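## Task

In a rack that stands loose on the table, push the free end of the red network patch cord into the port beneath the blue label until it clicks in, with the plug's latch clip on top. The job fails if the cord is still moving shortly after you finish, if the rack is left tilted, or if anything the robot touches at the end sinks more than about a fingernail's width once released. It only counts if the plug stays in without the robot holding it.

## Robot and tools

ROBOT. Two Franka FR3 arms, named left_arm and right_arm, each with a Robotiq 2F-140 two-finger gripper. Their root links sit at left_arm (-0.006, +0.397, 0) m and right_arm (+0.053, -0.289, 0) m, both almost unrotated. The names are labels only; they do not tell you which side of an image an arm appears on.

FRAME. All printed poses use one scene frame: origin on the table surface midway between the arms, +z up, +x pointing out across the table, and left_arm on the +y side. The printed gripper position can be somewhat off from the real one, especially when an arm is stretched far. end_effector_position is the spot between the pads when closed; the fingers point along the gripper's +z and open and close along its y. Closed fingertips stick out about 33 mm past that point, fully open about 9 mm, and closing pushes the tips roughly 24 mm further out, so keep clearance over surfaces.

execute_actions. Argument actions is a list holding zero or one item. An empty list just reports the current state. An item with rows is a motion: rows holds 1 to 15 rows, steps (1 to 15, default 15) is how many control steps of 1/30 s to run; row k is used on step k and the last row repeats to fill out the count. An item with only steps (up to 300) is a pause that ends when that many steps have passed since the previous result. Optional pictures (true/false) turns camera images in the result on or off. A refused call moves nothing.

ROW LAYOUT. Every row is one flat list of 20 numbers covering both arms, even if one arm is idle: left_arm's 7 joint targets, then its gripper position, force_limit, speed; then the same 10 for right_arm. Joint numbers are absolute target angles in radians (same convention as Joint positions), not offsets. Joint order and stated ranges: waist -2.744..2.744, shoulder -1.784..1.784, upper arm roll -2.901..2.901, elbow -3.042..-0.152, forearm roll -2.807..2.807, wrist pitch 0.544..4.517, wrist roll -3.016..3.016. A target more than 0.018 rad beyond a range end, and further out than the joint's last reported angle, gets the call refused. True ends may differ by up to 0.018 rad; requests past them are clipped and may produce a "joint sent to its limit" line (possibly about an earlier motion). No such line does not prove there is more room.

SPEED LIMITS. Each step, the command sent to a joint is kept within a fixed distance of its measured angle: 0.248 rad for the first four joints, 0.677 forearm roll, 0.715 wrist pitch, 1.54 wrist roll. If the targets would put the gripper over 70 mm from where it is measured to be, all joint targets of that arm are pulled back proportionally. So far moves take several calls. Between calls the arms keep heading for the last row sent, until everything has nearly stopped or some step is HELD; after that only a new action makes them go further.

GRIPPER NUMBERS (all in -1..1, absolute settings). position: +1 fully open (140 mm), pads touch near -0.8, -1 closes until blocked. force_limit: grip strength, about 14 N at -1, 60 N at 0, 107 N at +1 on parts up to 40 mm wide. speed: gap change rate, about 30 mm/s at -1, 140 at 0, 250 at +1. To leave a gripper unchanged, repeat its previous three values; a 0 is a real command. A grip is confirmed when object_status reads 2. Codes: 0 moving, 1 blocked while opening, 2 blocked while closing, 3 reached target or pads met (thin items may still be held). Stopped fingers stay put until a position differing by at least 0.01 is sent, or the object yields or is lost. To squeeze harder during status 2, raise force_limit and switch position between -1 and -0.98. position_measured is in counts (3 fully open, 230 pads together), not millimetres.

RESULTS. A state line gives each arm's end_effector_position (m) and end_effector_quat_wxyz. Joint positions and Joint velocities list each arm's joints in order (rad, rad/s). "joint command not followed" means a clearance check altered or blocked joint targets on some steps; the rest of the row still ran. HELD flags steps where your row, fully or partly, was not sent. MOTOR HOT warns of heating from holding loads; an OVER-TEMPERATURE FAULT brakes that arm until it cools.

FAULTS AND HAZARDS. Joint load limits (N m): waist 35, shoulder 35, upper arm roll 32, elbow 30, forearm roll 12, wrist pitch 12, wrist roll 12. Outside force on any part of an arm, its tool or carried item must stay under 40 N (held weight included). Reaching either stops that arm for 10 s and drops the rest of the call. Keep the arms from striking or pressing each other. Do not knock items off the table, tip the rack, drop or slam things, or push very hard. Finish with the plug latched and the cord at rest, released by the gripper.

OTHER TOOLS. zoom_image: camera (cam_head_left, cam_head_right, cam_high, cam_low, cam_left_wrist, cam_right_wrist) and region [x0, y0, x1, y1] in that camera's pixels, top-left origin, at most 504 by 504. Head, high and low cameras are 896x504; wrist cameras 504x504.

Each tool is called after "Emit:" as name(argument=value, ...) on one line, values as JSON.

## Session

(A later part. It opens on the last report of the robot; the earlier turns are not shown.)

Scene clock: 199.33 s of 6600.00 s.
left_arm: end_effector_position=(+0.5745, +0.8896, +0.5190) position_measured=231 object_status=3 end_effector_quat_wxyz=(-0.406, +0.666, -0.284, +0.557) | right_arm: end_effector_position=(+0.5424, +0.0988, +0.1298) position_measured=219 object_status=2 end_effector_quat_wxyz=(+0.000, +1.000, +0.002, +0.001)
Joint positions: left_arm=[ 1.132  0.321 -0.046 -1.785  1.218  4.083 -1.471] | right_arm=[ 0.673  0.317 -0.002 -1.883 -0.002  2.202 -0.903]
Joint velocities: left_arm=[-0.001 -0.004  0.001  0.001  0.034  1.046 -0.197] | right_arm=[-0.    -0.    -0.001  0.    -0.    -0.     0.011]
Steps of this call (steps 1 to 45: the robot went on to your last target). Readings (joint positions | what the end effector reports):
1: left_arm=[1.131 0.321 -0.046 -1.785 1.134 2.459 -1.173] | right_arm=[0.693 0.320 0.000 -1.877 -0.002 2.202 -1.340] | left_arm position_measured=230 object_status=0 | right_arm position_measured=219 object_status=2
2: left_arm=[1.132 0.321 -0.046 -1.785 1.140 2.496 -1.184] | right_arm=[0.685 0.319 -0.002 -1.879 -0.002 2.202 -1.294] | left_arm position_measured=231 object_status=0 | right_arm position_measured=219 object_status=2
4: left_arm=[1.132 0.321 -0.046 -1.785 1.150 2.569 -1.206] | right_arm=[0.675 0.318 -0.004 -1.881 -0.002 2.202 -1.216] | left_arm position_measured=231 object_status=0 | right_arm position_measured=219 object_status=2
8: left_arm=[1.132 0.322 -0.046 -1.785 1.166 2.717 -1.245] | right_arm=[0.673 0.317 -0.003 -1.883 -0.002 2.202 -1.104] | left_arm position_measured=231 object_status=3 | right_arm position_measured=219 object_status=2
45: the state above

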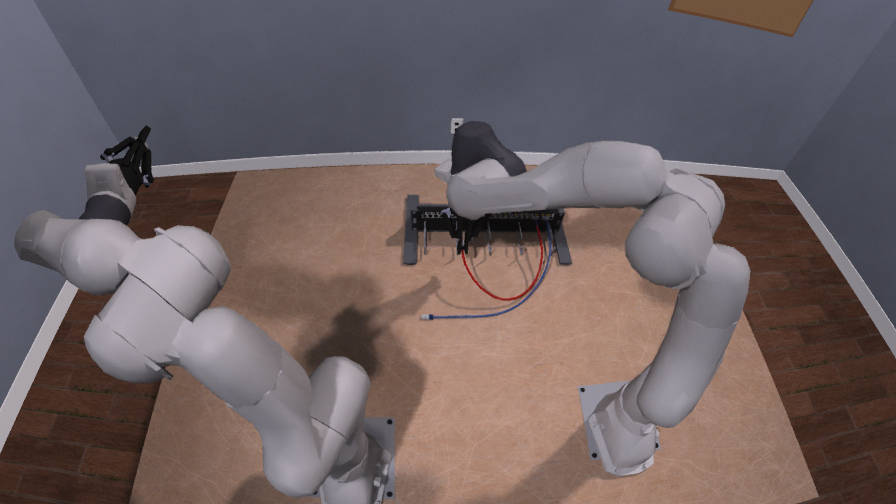

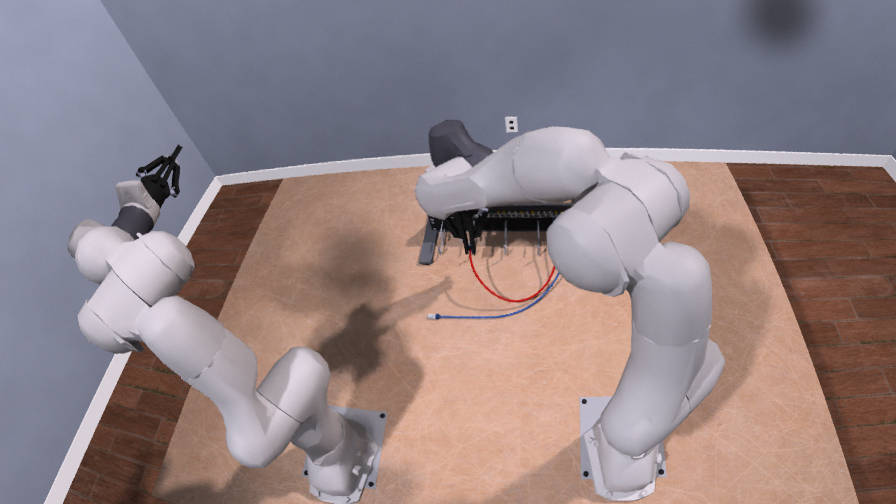

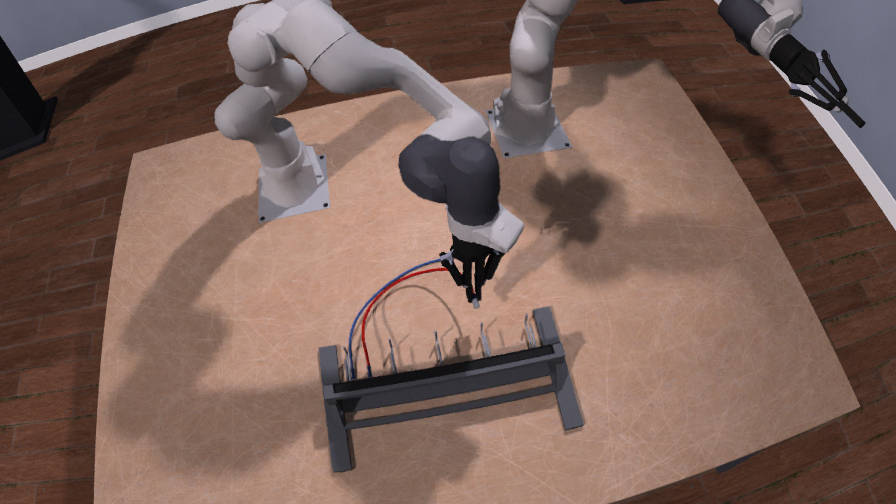

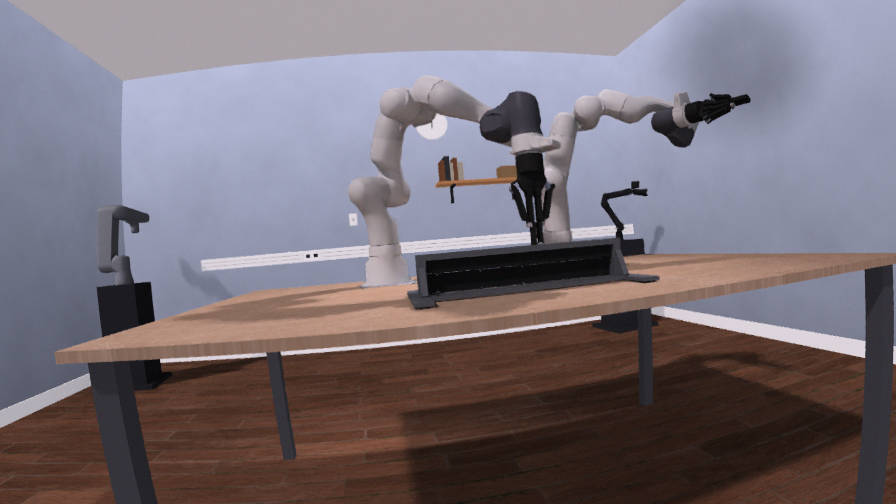

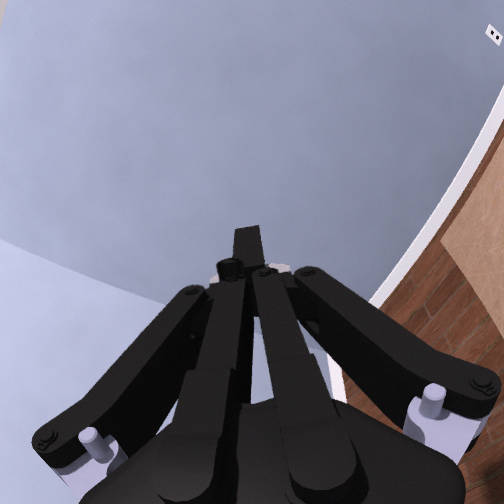

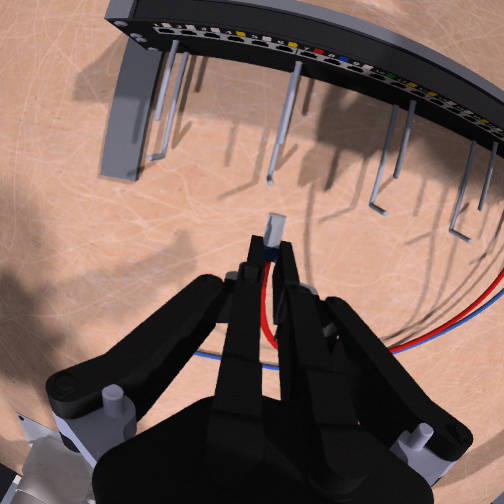

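Now move the left arm into its viewing pose.

Emit:
execute_actions(actions=[{"rows": [[0.8,0.75,0,-2.34,1.23,4.35,-1.571,-1,-0.5,0, 0.674,0.315,0,-1.8854,0,2.2003,-0.895,-1,0.6,-0.9]], "steps": 15}], pictures=false)

Emit:
execute_actions(actions=[{"steps": 20}], pictures=false)

Emit:
execute_actions(actions=[{"rows": [[0.33,0.80,0,-2.3416,1.23,4.35,-1.571,-1,-0.5,0, 0.674,0.315,0,-1.8854,0,2.2003,-0.895,-1,0.6,-0.9]], "steps": 15}], pictures=false)

Emit:
execute_actions(actions=[{"steps": 20}])

Emit:
zoom_image(camera="cam_right_wrist", region=[200, 20, 450, 270])

Scene clock: 204.30 s of 6600.00 s.
left_arm: end_effector_position=(+0.6194, +0.6918, +0.3062) position_measured=231 object_status=3 end_effector_quat_wxyz=(-0.108, +0.705, -0.260, +0.651) | right_arm: end_effector_position=(+0.5424, +0.0988, +0.1298) position_measured=219 object_status=2 end_effector_quat_wxyz=(+0.000, +1.000, -0.000, +0.001)
Joint positions: left_arm=[ 0.916  0.559 -0.018 -2.038  1.224  4.35  -1.564] | right_arm=[ 0.673  0.317 -0.002 -1.883 -0.002  2.202 -0.9  ]
Joint velocities: left_arm=[-0.31   0.545  0.009 -0.603  0.001 -0.002 -0.001] | right_arm=[ 0.002  0.001  0.     0.    -0.001  0.     0.001]
Steps of this call (steps 1 to 45: the robot went on to your last target; steps 46 to 110: nothing new was sent; then 0.80 s passed at rest; steps 111 to 125: all 15 steps of this action). Readings (joint positions | what the end effector reports):
111: left_arm=[1.122 0.323 -0.039 -1.793 1.225 4.349 -1.564] | right_arm=[0.673 0.317 -0.002 -1.883 -0.002 2.202 -0.900] | left_arm position_measured=231 object_status=3 | right_arm position_measured=219 object_status=2
112: left_arm=[1.107 0.332 -0.034 -1.808 1.224 4.350 -1.564] | right_arm=[0.673 0.317 -0.002 -1.883 -0.002 2.202 -0.900] | left_arm position_measured=231 object_status=3 | right_arm position_measured=219 object_status=2
114: left_arm=[1.075 0.362 -0.028 -1.840 1.224 4.350 -1.564] | right_arm=[0.673 0.317 -0.002 -1.883 -0.002 2.202 -0.900] | left_arm position_measured=231 object_status=3 | right_arm position_measured=219 object_status=2
118: left_arm=[1.008 0.431 -0.022 -1.908 1.224 4.350 -1.564] | right_arm=[0.673 0.317 -0.002 -1.883 -0.002 2.202 -0.900] | left_arm position_measured=231 object_status=3 | right_arm position_measured=219 object_status=2
125: the state above

Scene clock: 204.97 s of 6600.00 s.
left_arm: end_effector_position=(+0.5574, +0.5341, +0.1028) position_measured=231 object_status=3 end_effector_quat_wxyz=(+0.100, +0.796, -0.188, +0.566) | right_arm: end_effector_position=(+0.5424, +0.0988, +0.1298) position_measured=219 object_status=2 end_effector_quat_wxyz=(+0.000, +1.000, -0.000, +0.001)
Joint positions: left_arm=[ 0.801  0.752 -0.002 -2.338  1.228  4.348 -1.564] | right_arm=[ 0.673  0.317 -0.002 -1.883 -0.002  2.202 -0.9  ]
Joint velocities: left_arm=[ 0.002 -0.013  0.004  0.002 -0.    -0.     0.002] | right_arm=[-0.001 -0.001 -0.    -0.     0.     0.    -0.001]
Steps of this call (steps 1 to 20: the robot went on to your last target). Readings (joint positions | what the end effector reports):
1: left_arm=[0.906 0.576 -0.017 -2.060 1.224 4.350 -1.564] | right_arm=[0.673 0.317 -0.002 -1.883 -0.002 2.202 -0.900] | left_arm position_measured=231 object_status=3 | right_arm position_measured=219 object_status=2
2: left_arm=[0.896 0.593 -0.016 -2.083 1.224 4.350 -1.564] | right_arm=[0.673 0.317 -0.002 -1.883 -0.002 2.202 -0.900] | left_arm position_measured=231 object_status=3 | right_arm position_measured=219 object_status=2
4: left_arm=[0.877 0.625 -0.014 -2.133 1.224 4.350 -1.564] | right_arm=[0.673 0.317 -0.002 -1.883 -0.002 2.202 -0.900] | left_arm position_measured=231 object_status=3 | right_arm position_measured=219 object_status=2
8: left_arm=[0.839 0.687 -0.009 -2.234 1.225 4.350 -1.564] | right_arm=[0.673 0.317 -0.002 -1.883 -0.002 2.202 -0.900] | left_arm position_measured=231 object_status=3 | right_arm position_measured=219 object_status=2
20: the state above

Scene clock: 205.47 s of 6600.00 s.
left_arm: end_effector_position=(+0.5484, +0.2617, +0.0824) position_measured=231 object_status=3 end_effector_quat_wxyz=(+0.243, +0.740, -0.357, +0.516) | right_arm: end_effector_position=(+0.5423, +0.0988, +0.1298) position_measured=219 object_status=2 end_effector_quat_wxyz=(+0.000, +1.000, -0.000, +0.001)
Joint positions: left_arm=[ 0.34   0.798 -0.008 -2.34   1.228  4.35  -1.564] | right_arm=[ 0.673  0.317 -0.002 -1.883 -0.002  2.202 -0.9  ]
Joint velocities: left_arm=[-0.291  0.032 -0.035 -0.021  0.014 -0.002 -0.   ] | right_arm=[0.    0.    0.    0.001 0.001 0.    0.   ]
Steps of this call (steps 1 to 15: all 15 steps of this action). Readings (joint positions | what the end effector reports):
1: left_arm=[0.781 0.754 0.009 -2.337 1.226 4.350 -1.564] | right_arm=[0.673 0.317 -0.002 -1.883 -0.002 2.202 -0.900] | left_arm position_measured=231 object_status=3 | right_arm position_measured=219 object_status=2
2: left_arm=[0.752 0.759 0.012 -2.337 1.226 4.350 -1.564] | right_arm=[0.673 0.317 -0.002 -1.883 -0.002 2.202 -0.900] | left_arm position_measured=231 object_status=3 | right_arm position_measured=219 object_status=2
4: left_arm=[0.685 0.769 0.011 -2.337 1.226 4.350 -1.564] | right_arm=[0.673 0.317 -0.002 -1.883 -0.002 2.202 -0.900] | left_arm position_measured=231 object_status=3 | right_arm position_measured=219 object_status=2
8: left_arm=[0.543 0.783 0.007 -2.337 1.226 4.350 -1.564] | right_arm=[0.673 0.317 -0.002 -1.883 -0.002 2.202 -0.900] | left_arm position_measured=231 object_status=3 | right_arm position_measured=219 object_status=2
15: the state above

Scene clock: 206.13 s of 6600.00 s.
left_arm: end_effector_position=(+0.5465, +0.2593, +0.0802) position_measured=231 object_status=3 end_effector_quat_wxyz=(+0.244, +0.740, -0.360, +0.514) | right_arm: end_effector_position=(+0.5423, +0.0988, +0.1298) position_measured=219 object_status=2 end_effector_quat_wxyz=(+0.000, +1.000, -0.000, +0.001)
Joint positions: left_arm=[ 0.329  0.799 -0.001 -2.341  1.228  4.35  -1.564] | right_arm=[ 0.673  0.317 -0.002 -1.883 -0.002  2.202 -0.9  ]
Joint velocities: left_arm=[ 0.001 -0.001 -0.     0.     0.001  0.     0.   ] | right_arm=[ 0.001  0.001  0.    -0.    -0.    -0.001  0.   ]
Steps of this call (steps 1 to 20: the robot went on to your last target). Readings (joint positions | what the end effector reports):
1: left_arm=[0.333 0.799 -0.008 -2.340 1.228 4.350 -1.564] | right_arm=[0.673 0.317 -0.002 -1.883 -0.002 2.202 -0.900] | left_arm position_measured=231 object_status=3 | right_arm position_measured=219 object_status=2
2: left_arm=[0.330 0.799 -0.008 -2.341 1.228 4.350 -1.564] | right_arm=[0.673 0.317 -0.002 -1.883 -0.002 2.202 -0.900] | left_arm position_measured=231 object_status=3 | right_arm position_measured=219 object_status=2
4: left_arm=[0.329 0.799 -0.005 -2.341 1.228 4.350 -1.564] | right_arm=[0.673 0.317 -0.002 -1.883 -0.002 2.202 -0.900] | left_arm position_measured=231 object_status=3 | right_arm position_measured=219 object_status=2
8: left_arm=[0.329 0.799 -0.002 -2.341 1.228 4.350 -1.564] | right_arm=[0.673 0.317 -0.002 -1.883 -0.002 2.202 -0.900] | left_arm position_measured=231 object_status=3 | right_arm position_measured=219 object_status=2
20: the state above

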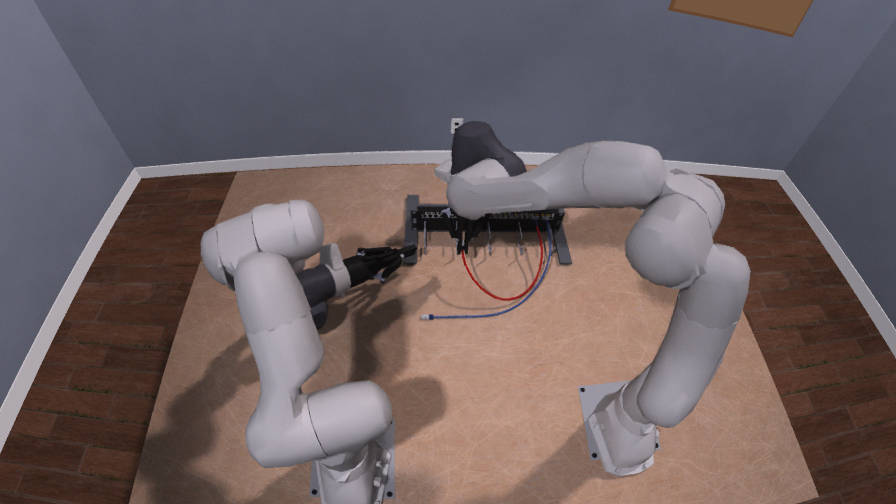

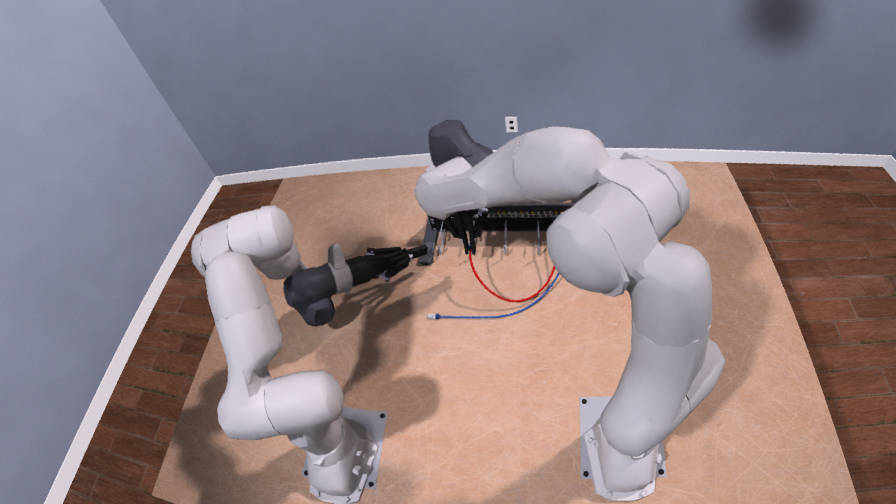

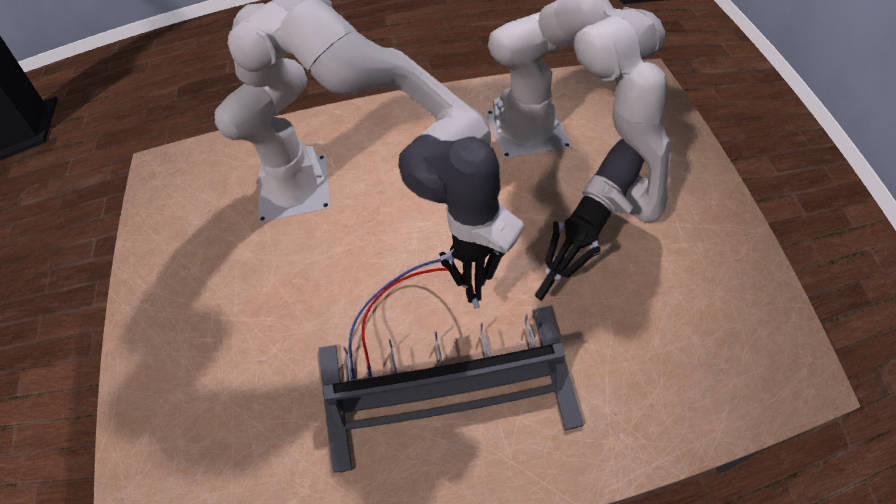

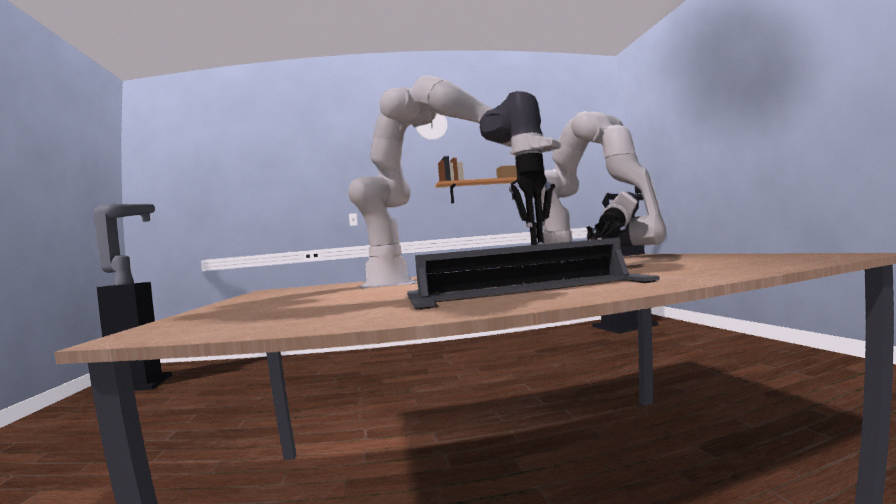

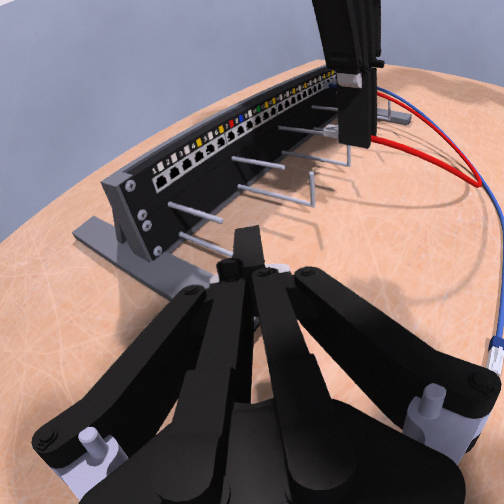

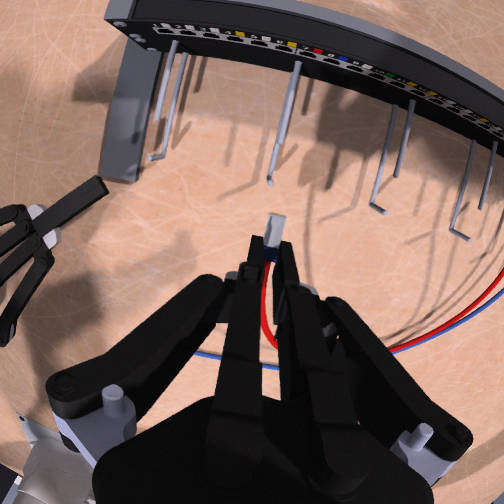

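Region (200, 20, 450, 270) of cam_right_wrist's 504x504 image, scaled by 2.016, with more detail than that image has.

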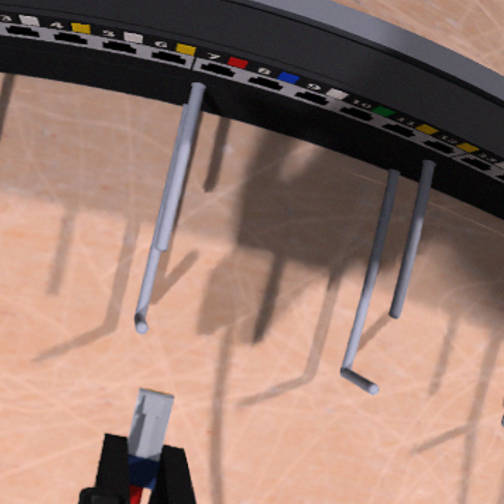

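Emit:
execute_actions(actions=[{"rows": [[0.32,0.80,0,-2.3416,1.23,4.35,-1.571,-1,-0.5,0, 0.666,0.328,0,-1.865,0,2.194,-0.905,-1,0.6,-0.9],[0.31,0.80,0,-2.3416,1.23,4.35,-1.571,-1,-0.5,0, 0.658,0.342,0,-1.845,0,2.188,-0.914,-1,0.6,-0.9],[0.30,0.80,0,-2.3416,1.23,4.35,-1.571,-1,-0.5,0, 0.650,0.356,0,-1.825,0,2.181,-0.922,-1,0.6,-0.9],[0.29,0.80,0,-2.3416,1.23,4.35,-1.571,-1,-0.5,0, 0.642,0.370,0,-1.805,0,2.175,-0.930,-1,0.6,-0.9],[0.28,0.80,0,-2.3416,1.23,4.35,-1.571,-1,-0.5,0, 0.634,0.383,0,-1.785,0,2.169,-0.938,-1,0.6,-0.9],[0.27,0.80,0,-2.3416,1.23,4.35,-1.571,-1,-0.5,0, 0.626,0.397,0,-1.765,0,2.162,-0.946,-1,0.6,-0.9],[0.26,0.80,0,-2.3416,1.22,4.35,-1.571,-1,-0.5,0, 0.618,0.411,0,-1.745,0,2.156,-0.954,-1,0.6,-0.9],[0.25,0.80,0,-2.3416,1.22,4.35,-1.571,-1,-0.5,0, 0.610,0.425,0,-1.725,0,2.150,-0.962,-1,0.6,-0.9],[0.24,0.80,0,-2.3416,1.21,4.35,-1.571,-1,-0.5,0, 0.602,0.438,0,-1.705,0,2.143,-0.970,-1,0.6,-0.9],[0.225,0.80,0,-2.3416,1.20,4.35,-1.571,-1,-0.5,0, 0.594,0.452,0,-1.685,0,2.137,-0.978,-1,0.6,-0.9],[0.21,0.80,0,-2.3416,1.19,4.35,-1.571,-1,-0.5,0, 0.586,0.466,0,-1.665,0,2.131,-0.986,-1,0.6,-0.9],[0.195,0.80,0,-2.3416,1.18,4.35,-1.571,-1,-0.5,0, 0.578,0.4797,0,-1.6448,0,2.1235,-0.996,-1,0.6,-0.9],[0.18,0.80,0,-2.3416,1.17,4.35,-1.571,-1,-0.5,0, 0.578,0.4797,0,-1.6448,0,2.1235,-0.996,-1,0.6,-0.9],[0.165,0.80,0,-2.3416,1.16,4.35,-1.571,-1,-0.5,0, 0.578,0.4797,0,-1.6448,0,2.1235,-0.996,-1,0.6,-0.9],[0.15,0.80,0,-2.3416,1.16,4.35,-1.571,-1,-0.5,0, 0.578,0.4797,0,-1.6448,0,2.1235,-0.996,-1,0.6,-0.9]], "steps": 15}], pictures=false)

Emit:
execute_actions(actions=[{"steps": 25}])

Scene clock: 227.30 s of 6600.00 s.
left_arm: end_effector_position=(+0.5332, +0.1891, +0.0798) position_measured=231 object_status=3 end_effector_quat_wxyz=(+0.269, +0.721, -0.397, +0.500) | right_arm: end_effector_position=(+0.6203, +0.0817, +0.1254) position_measured=219 object_status=2 end_effector_quat_wxyz=(-0.002, +1.000, -0.018, +0.005)
Joint positions: left_arm=[ 0.183  0.799  0.001 -2.341  1.184  4.35  -1.564] | right_arm=[ 0.581  0.472 -0.001 -1.659 -0.002  2.142 -0.955]
Joint velocities: left_arm=[-0.423 -0.    -0.018 -0.001 -0.166 -0.     0.   ] | right_arm=[-0.093  0.119 -0.02   0.143  0.    -0.094 -0.122]
Steps of this call (steps 1 to 15: the robot went on to your last target; steps 16 to 90: nothing new was sent; then 17.67 s passed at rest; steps 91 to 105: all 15 steps of this action). Readings (joint positions | what the end effector reports):
91: left_arm=[0.328 0.799 -0.000 -2.341 1.228 4.350 -1.564] | right_arm=[0.672 0.319 -0.001 -1.880 -0.002 2.201 -0.900] | left_arm position_measured=231 object_status=3 | right_arm position_measured=219 object_status=2
92: left_arm=[0.324 0.799 0.001 -2.341 1.228 4.350 -1.564] | right_arm=[0.670 0.325 -0.000 -1.870 -0.002 2.198 -0.901] | left_arm position_measured=231 object_status=3 | right_arm position_measured=219 object_status=2
94: left_arm=[0.311 0.799 0.001 -2.341 1.228 4.350 -1.564] | right_arm=[0.660 0.343 0.001 -1.841 -0.002 2.193 -0.905] | left_arm position_measured=231 object_status=3 | right_arm position_measured=219 object_status=2
98: left_arm=[0.273 0.799 0.001 -2.341 1.227 4.350 -1.564] | right_arm=[0.630 0.393 0.002 -1.767 -0.002 2.175 -0.920] | left_arm position_measured=231 object_status=3 | right_arm position_measured=219 object_status=2
105: the state above

Scene clock: 228.13 s of 6600.00 s.
left_arm: end_effector_position=(+0.5315, +0.1740, +0.0803) position_measured=231 object_status=3 end_effector_quat_wxyz=(+0.273, +0.718, -0.401, +0.499) | right_arm: end_effector_position=(+0.6210, +0.0789, +0.1251) position_measured=219 object_status=2 end_effector_quat_wxyz=(+0.001, +1.000, -0.003, +0.001)
Joint positions: left_arm=[ 0.151  0.799 -0.001 -2.341  1.164  4.35  -1.564] | right_arm=[ 0.577  0.478 -0.002 -1.647 -0.002  2.126 -0.989]
Joint velocities: left_arm=[-0.    -0.001 -0.     0.    -0.001  0.     0.   ] | right_arm=[-0.    -0.     0.    -0.001 -0.    -0.001 -0.008]
Steps of this call (steps 1 to 25: the robot went on to your last target). Readings (joint positions | what the end effector reports):
1: left_arm=[0.171 0.799 -0.000 -2.341 1.180 4.350 -1.564] | right_arm=[0.578 0.475 -0.002 -1.655 -0.002 2.139 -0.959] | left_arm position_measured=231 object_status=3 | right_arm position_measured=219 object_status=2
2: left_arm=[0.162 0.799 -0.002 -2.341 1.176 4.350 -1.564] | right_arm=[0.577 0.477 -0.002 -1.653 -0.002 2.137 -0.962] | left_arm position_measured=231 object_status=3 | right_arm position_measured=219 object_status=2
4: left_arm=[0.153 0.799 -0.003 -2.341 1.172 4.350 -1.564] | right_arm=[0.577 0.478 -0.002 -1.650 -0.002 2.133 -0.968] | left_arm position_measured=231 object_status=3 | right_arm position_measured=219 object_status=2
8: left_arm=[0.151 0.799 -0.002 -2.341 1.167 4.350 -1.564] | right_arm=[0.577 0.478 -0.002 -1.648 -0.002 2.129 -0.976] | left_arm position_measured=231 object_status=3 | right_arm position_measured=219 object_status=2
25: the state above

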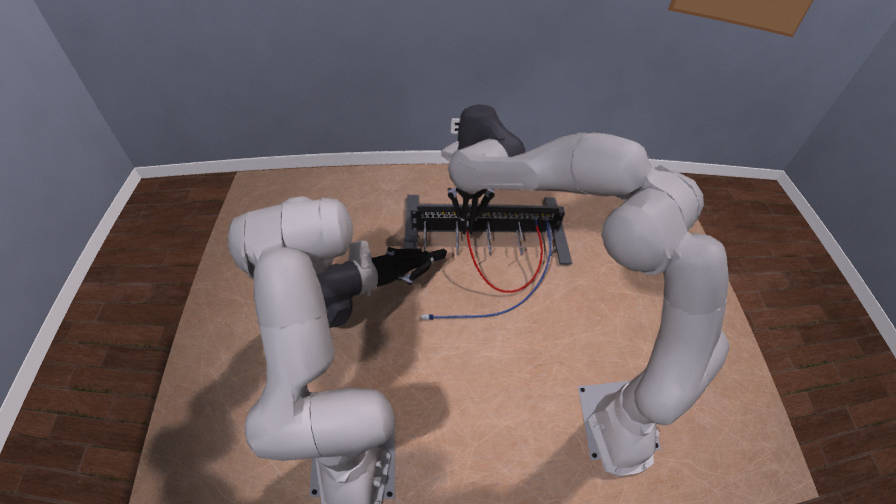

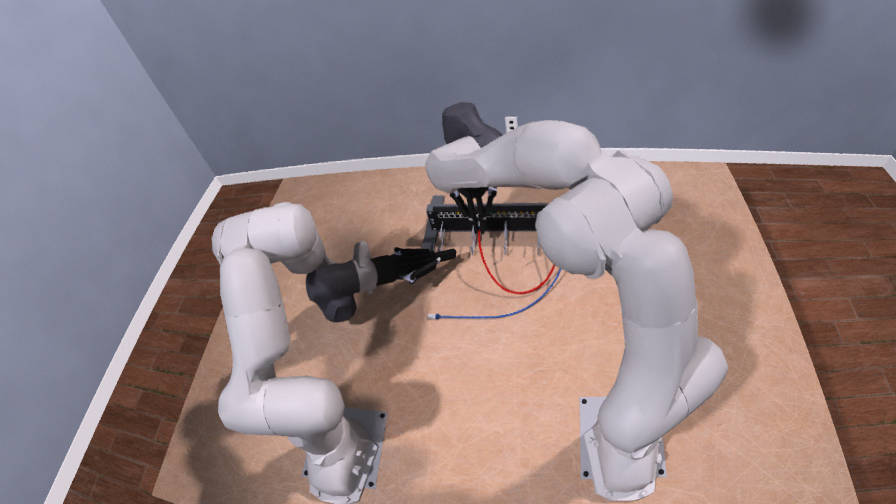

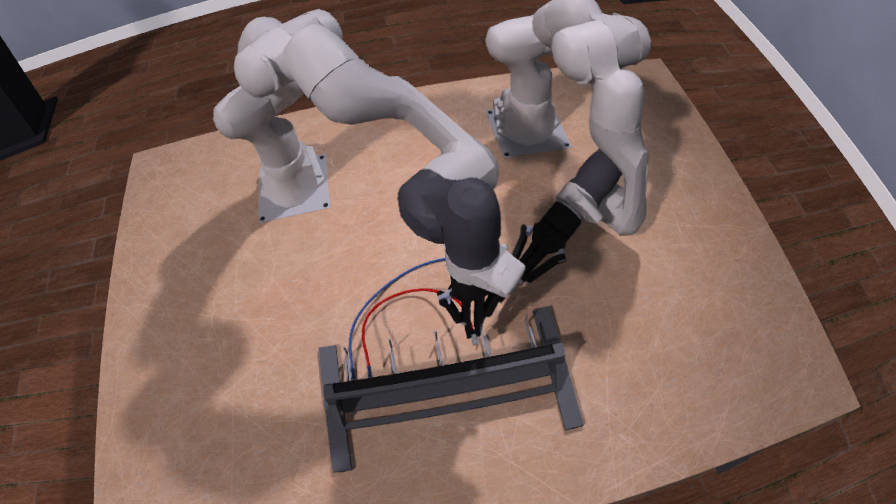

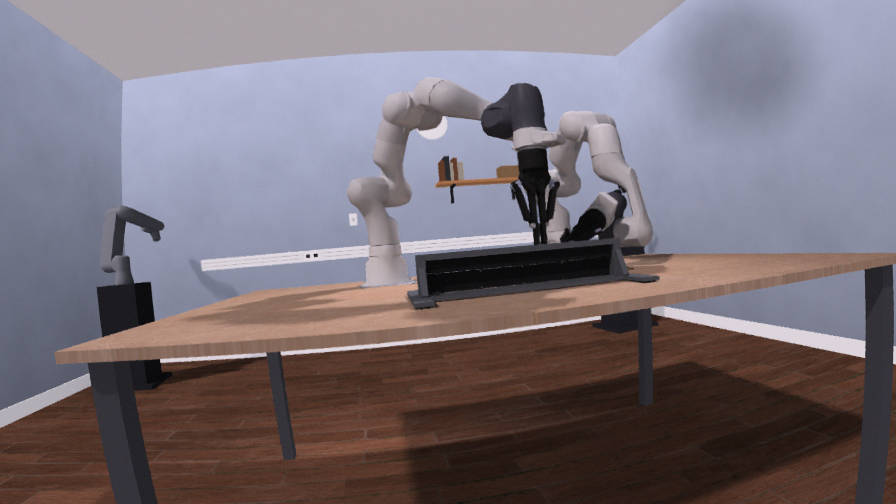

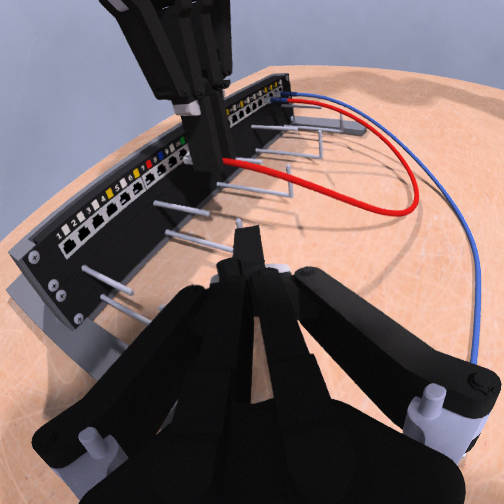

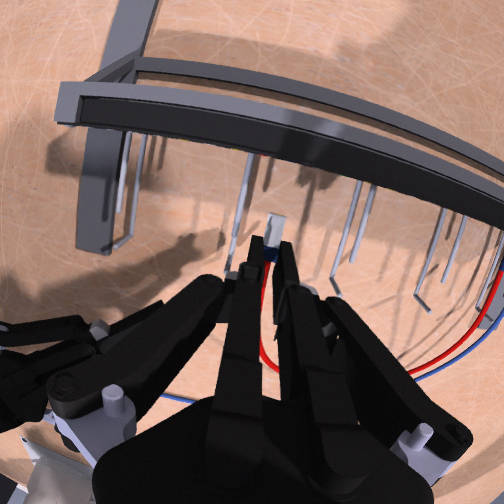

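Emit:
zoom_image(camera="cam_right_wrist", region=[200, 120, 380, 300])

Emit:
zoom_image(camera="cam_left_wrist", region=[110, 110, 250, 250])

Region (200, 120, 380, 300) of cam_right_wrist's 504x504 image, scaled by 2.800, with more detail than that image has.

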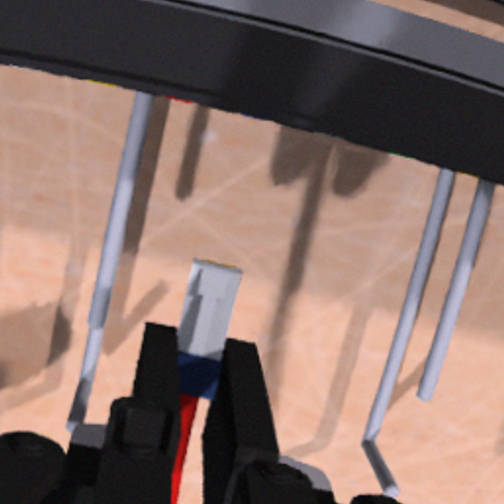

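Region (110, 110, 250, 250) of cam_left_wrist's 504x504 image, scaled by 3.600, with more detail than that image has.

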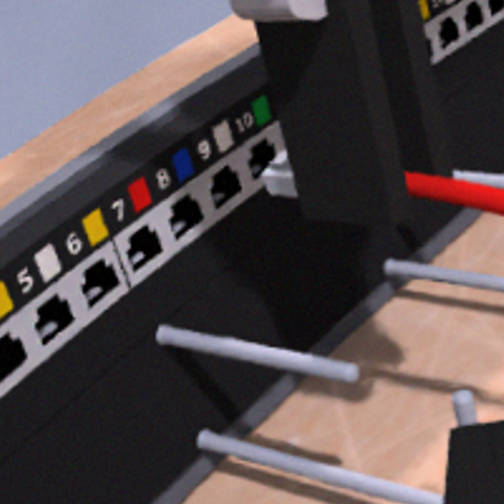

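Emit:
execute_actions(actions=[{"rows": [[0.15,0.80,0,-2.3416,1.16,4.35,-1.571,-1,-0.5,0, 0.576,0.489,0.002,-1.636,0.002,2.123,-0.99,-1,0.6,-0.9],[0.15,0.80,0,-2.3416,1.16,4.35,-1.571,-1,-0.5,0, 0.574,0.498,0.002,-1.626,0.002,2.122,-0.99,-1,0.6,-0.9],[0.15,0.80,0,-2.3416,1.16,4.35,-1.571,-1,-0.5,0, 0.5725,0.507,0.002,-1.616,0.002,2.121,-0.99,-1,0.6,-0.9],[0.15,0.80,0,-2.3416,1.16,4.35,-1.571,-1,-0.5,0, 0.571,0.516,0.002,-1.606,0.002,2.12,-0.99,-1,0.6,-0.9],[0.15,0.80,0,-2.3416,1.16,4.35,-1.571,-1,-0.5,0, 0.569,0.525,0.002,-1.596,0.002,2.119,-0.99,-1,0.6,-0.9],[0.15,0.80,0,-2.3416,1.16,4.35,-1.571,-1,-0.5,0, 0.5675,0.534,0.002,-1.586,0.002,2.118,-0.99,-1,0.6,-0.9],[0.15,0.80,0,-2.3416,1.16,4.35,-1.571,-1,-0.5,0, 0.566,0.543,0.002,-1.576,0.002,2.117,-0.99,-1,0.6,-0.9],[0.15,0.80,0,-2.3416,1.16,4.35,-1.571,-1,-0.5,0, 0.5645,0.552,0.002,-1.566,0.002,2.116,-0.99,-1,0.6,-0.9],[0.15,0.80,0,-2.3416,1.16,4.35,-1.571,-1,-0.5,0, 0.563,0.559,0.002,-1.558,0.002,2.115,-0.99,-1,0.6,-0.9],[0.15,0.80,0,-2.3416,1.16,4.35,-1.571,-1,-0.5,0, 0.562,0.565,0.002,-1.551,0.002,2.114,-0.99,-1,0.6,-0.9],[0.15,0.80,0,-2.3416,1.16,4.35,-1.571,-1,-0.5,0, 0.561,0.569,0.002,-1.546,0.002,2.113,-0.99,-1,0.6,-0.9],[0.15,0.80,0,-2.3416,1.16,4.35,-1.571,-1,-0.5,0, 0.5605,0.5712,0.002,-1.543,0.002,2.1125,-0.99,-1,0.6,-0.9]], "steps": 15}], pictures=false)

Emit:
execute_actions(actions=[{"steps": 15}])

Emit:
zoom_image(camera="cam_left_wrist", region=[120, 120, 220, 220])

Emit:
zoom_image(camera="cam_right_wrist", region=[200, 120, 380, 300])

Scene clock: 260.60 s of 6600.00 s.
left_arm: end_effector_position=(+0.5316, +0.1741, +0.0803) position_measured=231 object_status=3 end_effector_quat_wxyz=(+0.273, +0.718, -0.401, +0.499) | right_arm: end_effector_position=(+0.6434, +0.0829, +0.1063) position_measured=219 object_status=2 end_effector_quat_wxyz=(+0.000, +1.000, -0.009, -0.001)
Joint positions: left_arm=[ 0.151  0.799 -0.001 -2.341  1.164  4.35  -1.564] | right_arm=[ 0.562  0.569  0.001 -1.55  -0.     2.117 -0.992]
Joint velocities: left_arm=[ 0.    -0.001  0.001  0.     0.    -0.     0.   ] | right_arm=[-0.009  0.035 -0.002  0.044 -0.    -0.014  0.001]
Steps of this call (steps 1 to 15: the robot went on to your last target; steps 16 to 90: nothing new was sent; then 28.97 s passed at rest; steps 91 to 105: all 15 steps of this action). Readings (joint positions | what the end effector reports):
91: left_arm=[0.151 0.799 -0.001 -2.341 1.164 4.350 -1.564] | right_arm=[0.577 0.480 -0.001 -1.644 -0.001 2.126 -0.992] | left_arm position_measured=231 object_status=3 | right_arm position_measured=219 object_status=2
92: left_arm=[0.151 0.799 -0.001 -2.341 1.164 4.350 -1.564] | right_arm=[0.577 0.484 -0.001 -1.639 -0.001 2.125 -0.992] | left_arm position_measured=231 object_status=3 | right_arm position_measured=219 object_status=2
94: left_arm=[0.151 0.799 -0.001 -2.341 1.164 4.350 -1.564] | right_arm=[0.576 0.496 0.000 -1.624 -0.001 2.125 -0.992] | left_arm position_measured=231 object_status=3 | right_arm position_measured=219 object_status=2
98: left_arm=[0.151 0.799 -0.001 -2.341 1.164 4.350 -1.564] | right_arm=[0.570 0.530 0.001 -1.588 -0.000 2.122 -0.992] | left_arm position_measured=231 object_status=3 | right_arm position_measured=219 object_status=2
105: the state above

Scene clock: 261.10 s of 6600.00 s.
left_arm: end_effector_position=(+0.5316, +0.1741, +0.0803) position_measured=231 object_status=3 end_effector_quat_wxyz=(+0.273, +0.718, -0.401, +0.499) | right_arm: end_effector_position=(+0.6445, +0.0835, +0.1074) position_measured=219 object_status=2 end_effector_quat_wxyz=(+0.000, +1.000, -0.009, -0.000)
Joint positions: left_arm=[ 0.151  0.799 -0.001 -2.341  1.164  4.35  -1.564] | right_arm=[ 0.562  0.57   0.001 -1.545 -0.     2.115 -0.992]
Joint velocities: left_arm=[ 0.001  0.     0.    -0.     0.     0.     0.001] | right_arm=[ 0.     0.001  0.     0.002 -0.001 -0.001 -0.001]
Steps of this call (steps 1 to 15: the robot went on to your last target). Readings (joint positions | what the end effector reports):
1: left_arm=[0.151 0.799 -0.001 -2.341 1.164 4.350 -1.564] | right_arm=[0.562 0.570 0.001 -1.549 -0.000 2.117 -0.992] | left_arm position_measured=231 object_status=3 | right_arm position_measured=219 object_status=2
2: left_arm=[0.151 0.799 -0.001 -2.341 1.164 4.350 -1.564] | right_arm=[0.562 0.570 0.001 -1.548 -0.000 2.116 -0.992] | left_arm position_measured=231 object_status=3 | right_arm position_measured=219 object_status=2
4: left_arm=[0.151 0.799 -0.001 -2.341 1.164 4.350 -1.564] | right_arm=[0.562 0.570 0.001 -1.546 -0.000 2.116 -0.992] | left_arm position_measured=231 object_status=3 | right_arm position_measured=219 object_status=2
8: left_arm=[0.151 0.799 -0.001 -2.341 1.164 4.350 -1.564] | right_arm=[0.562 0.570 0.001 -1.545 -0.000 2.115 -0.992] | left_arm position_measured=231 object_status=3 | right_arm position_measured=219 object_status=2
15: the state above
All arms were judged still, so your last target was given up. Only a new action makes them travel on or press farther. Fingers that are still opening or closing keep moving.

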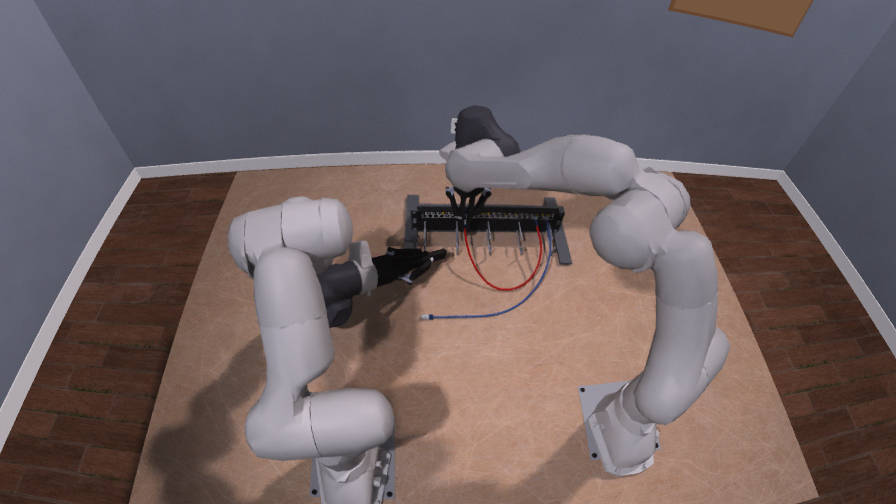

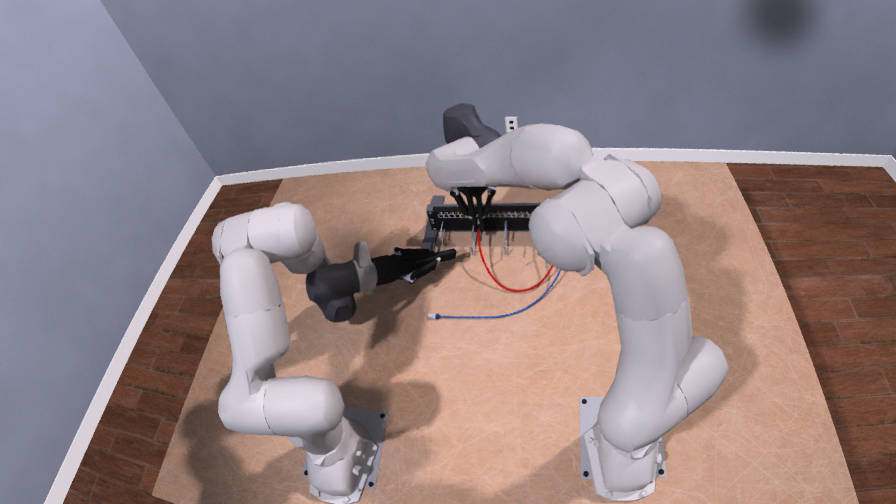

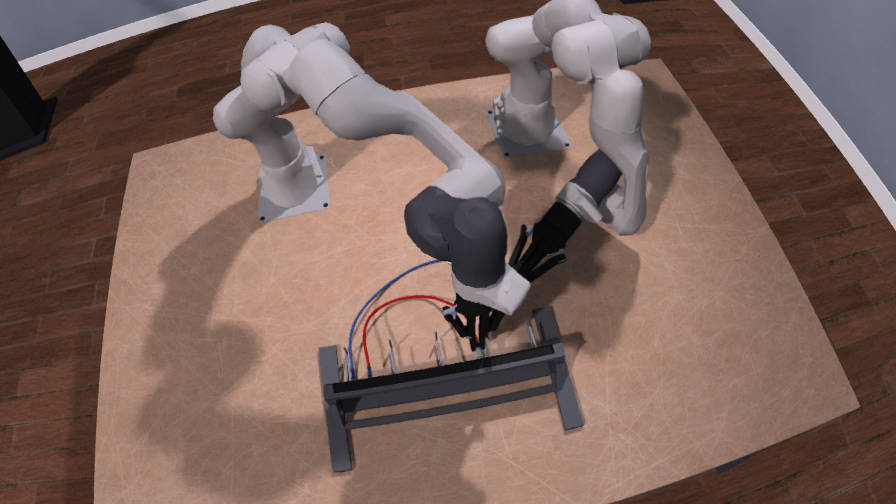

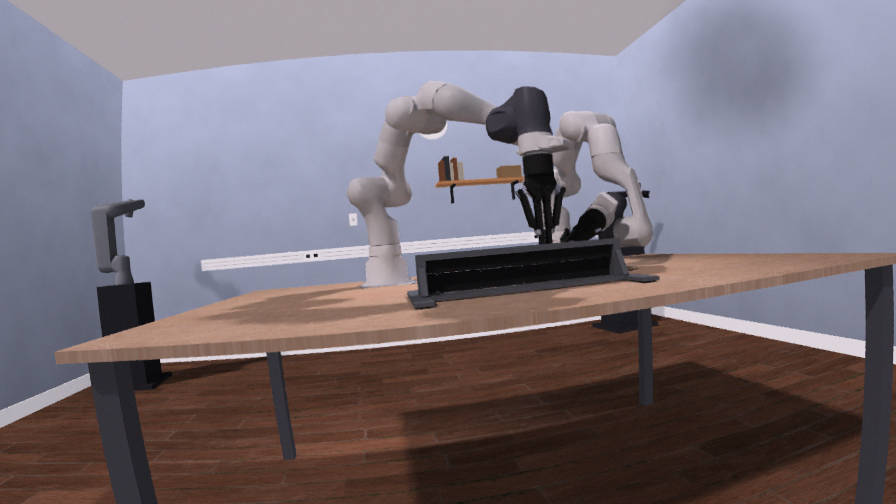

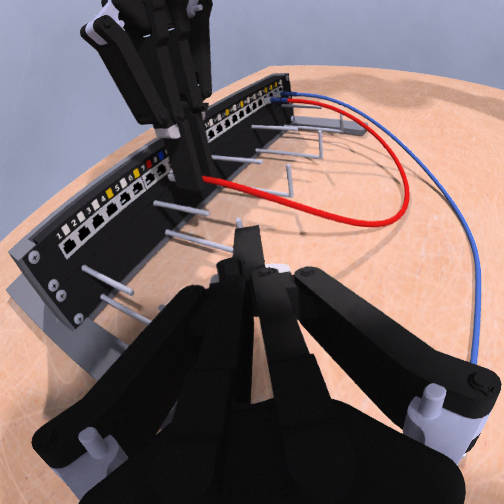

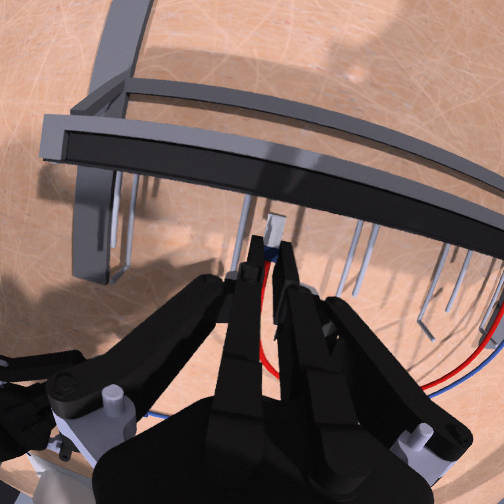

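Region (120, 120, 220, 220) of cam_left_wrist's 504x504 image, scaled by 5.040, with more detail than that image has.

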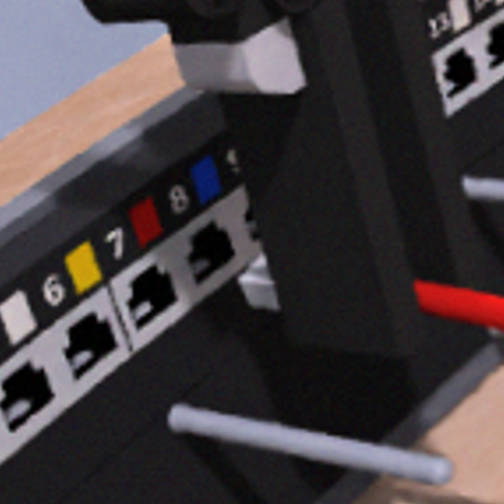

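Region (200, 120, 380, 300) of cam_right_wrist's 504x504 image, scaled by 2.800, with more detail than that image has.

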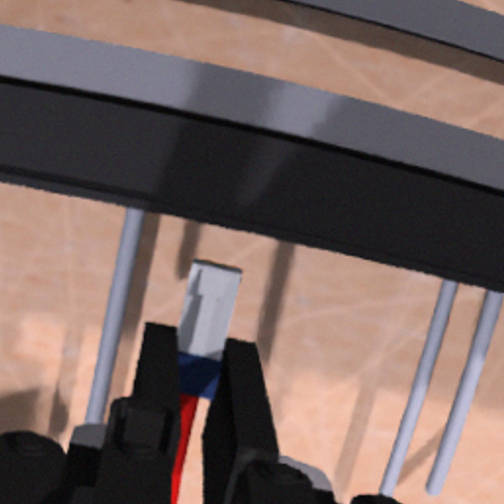

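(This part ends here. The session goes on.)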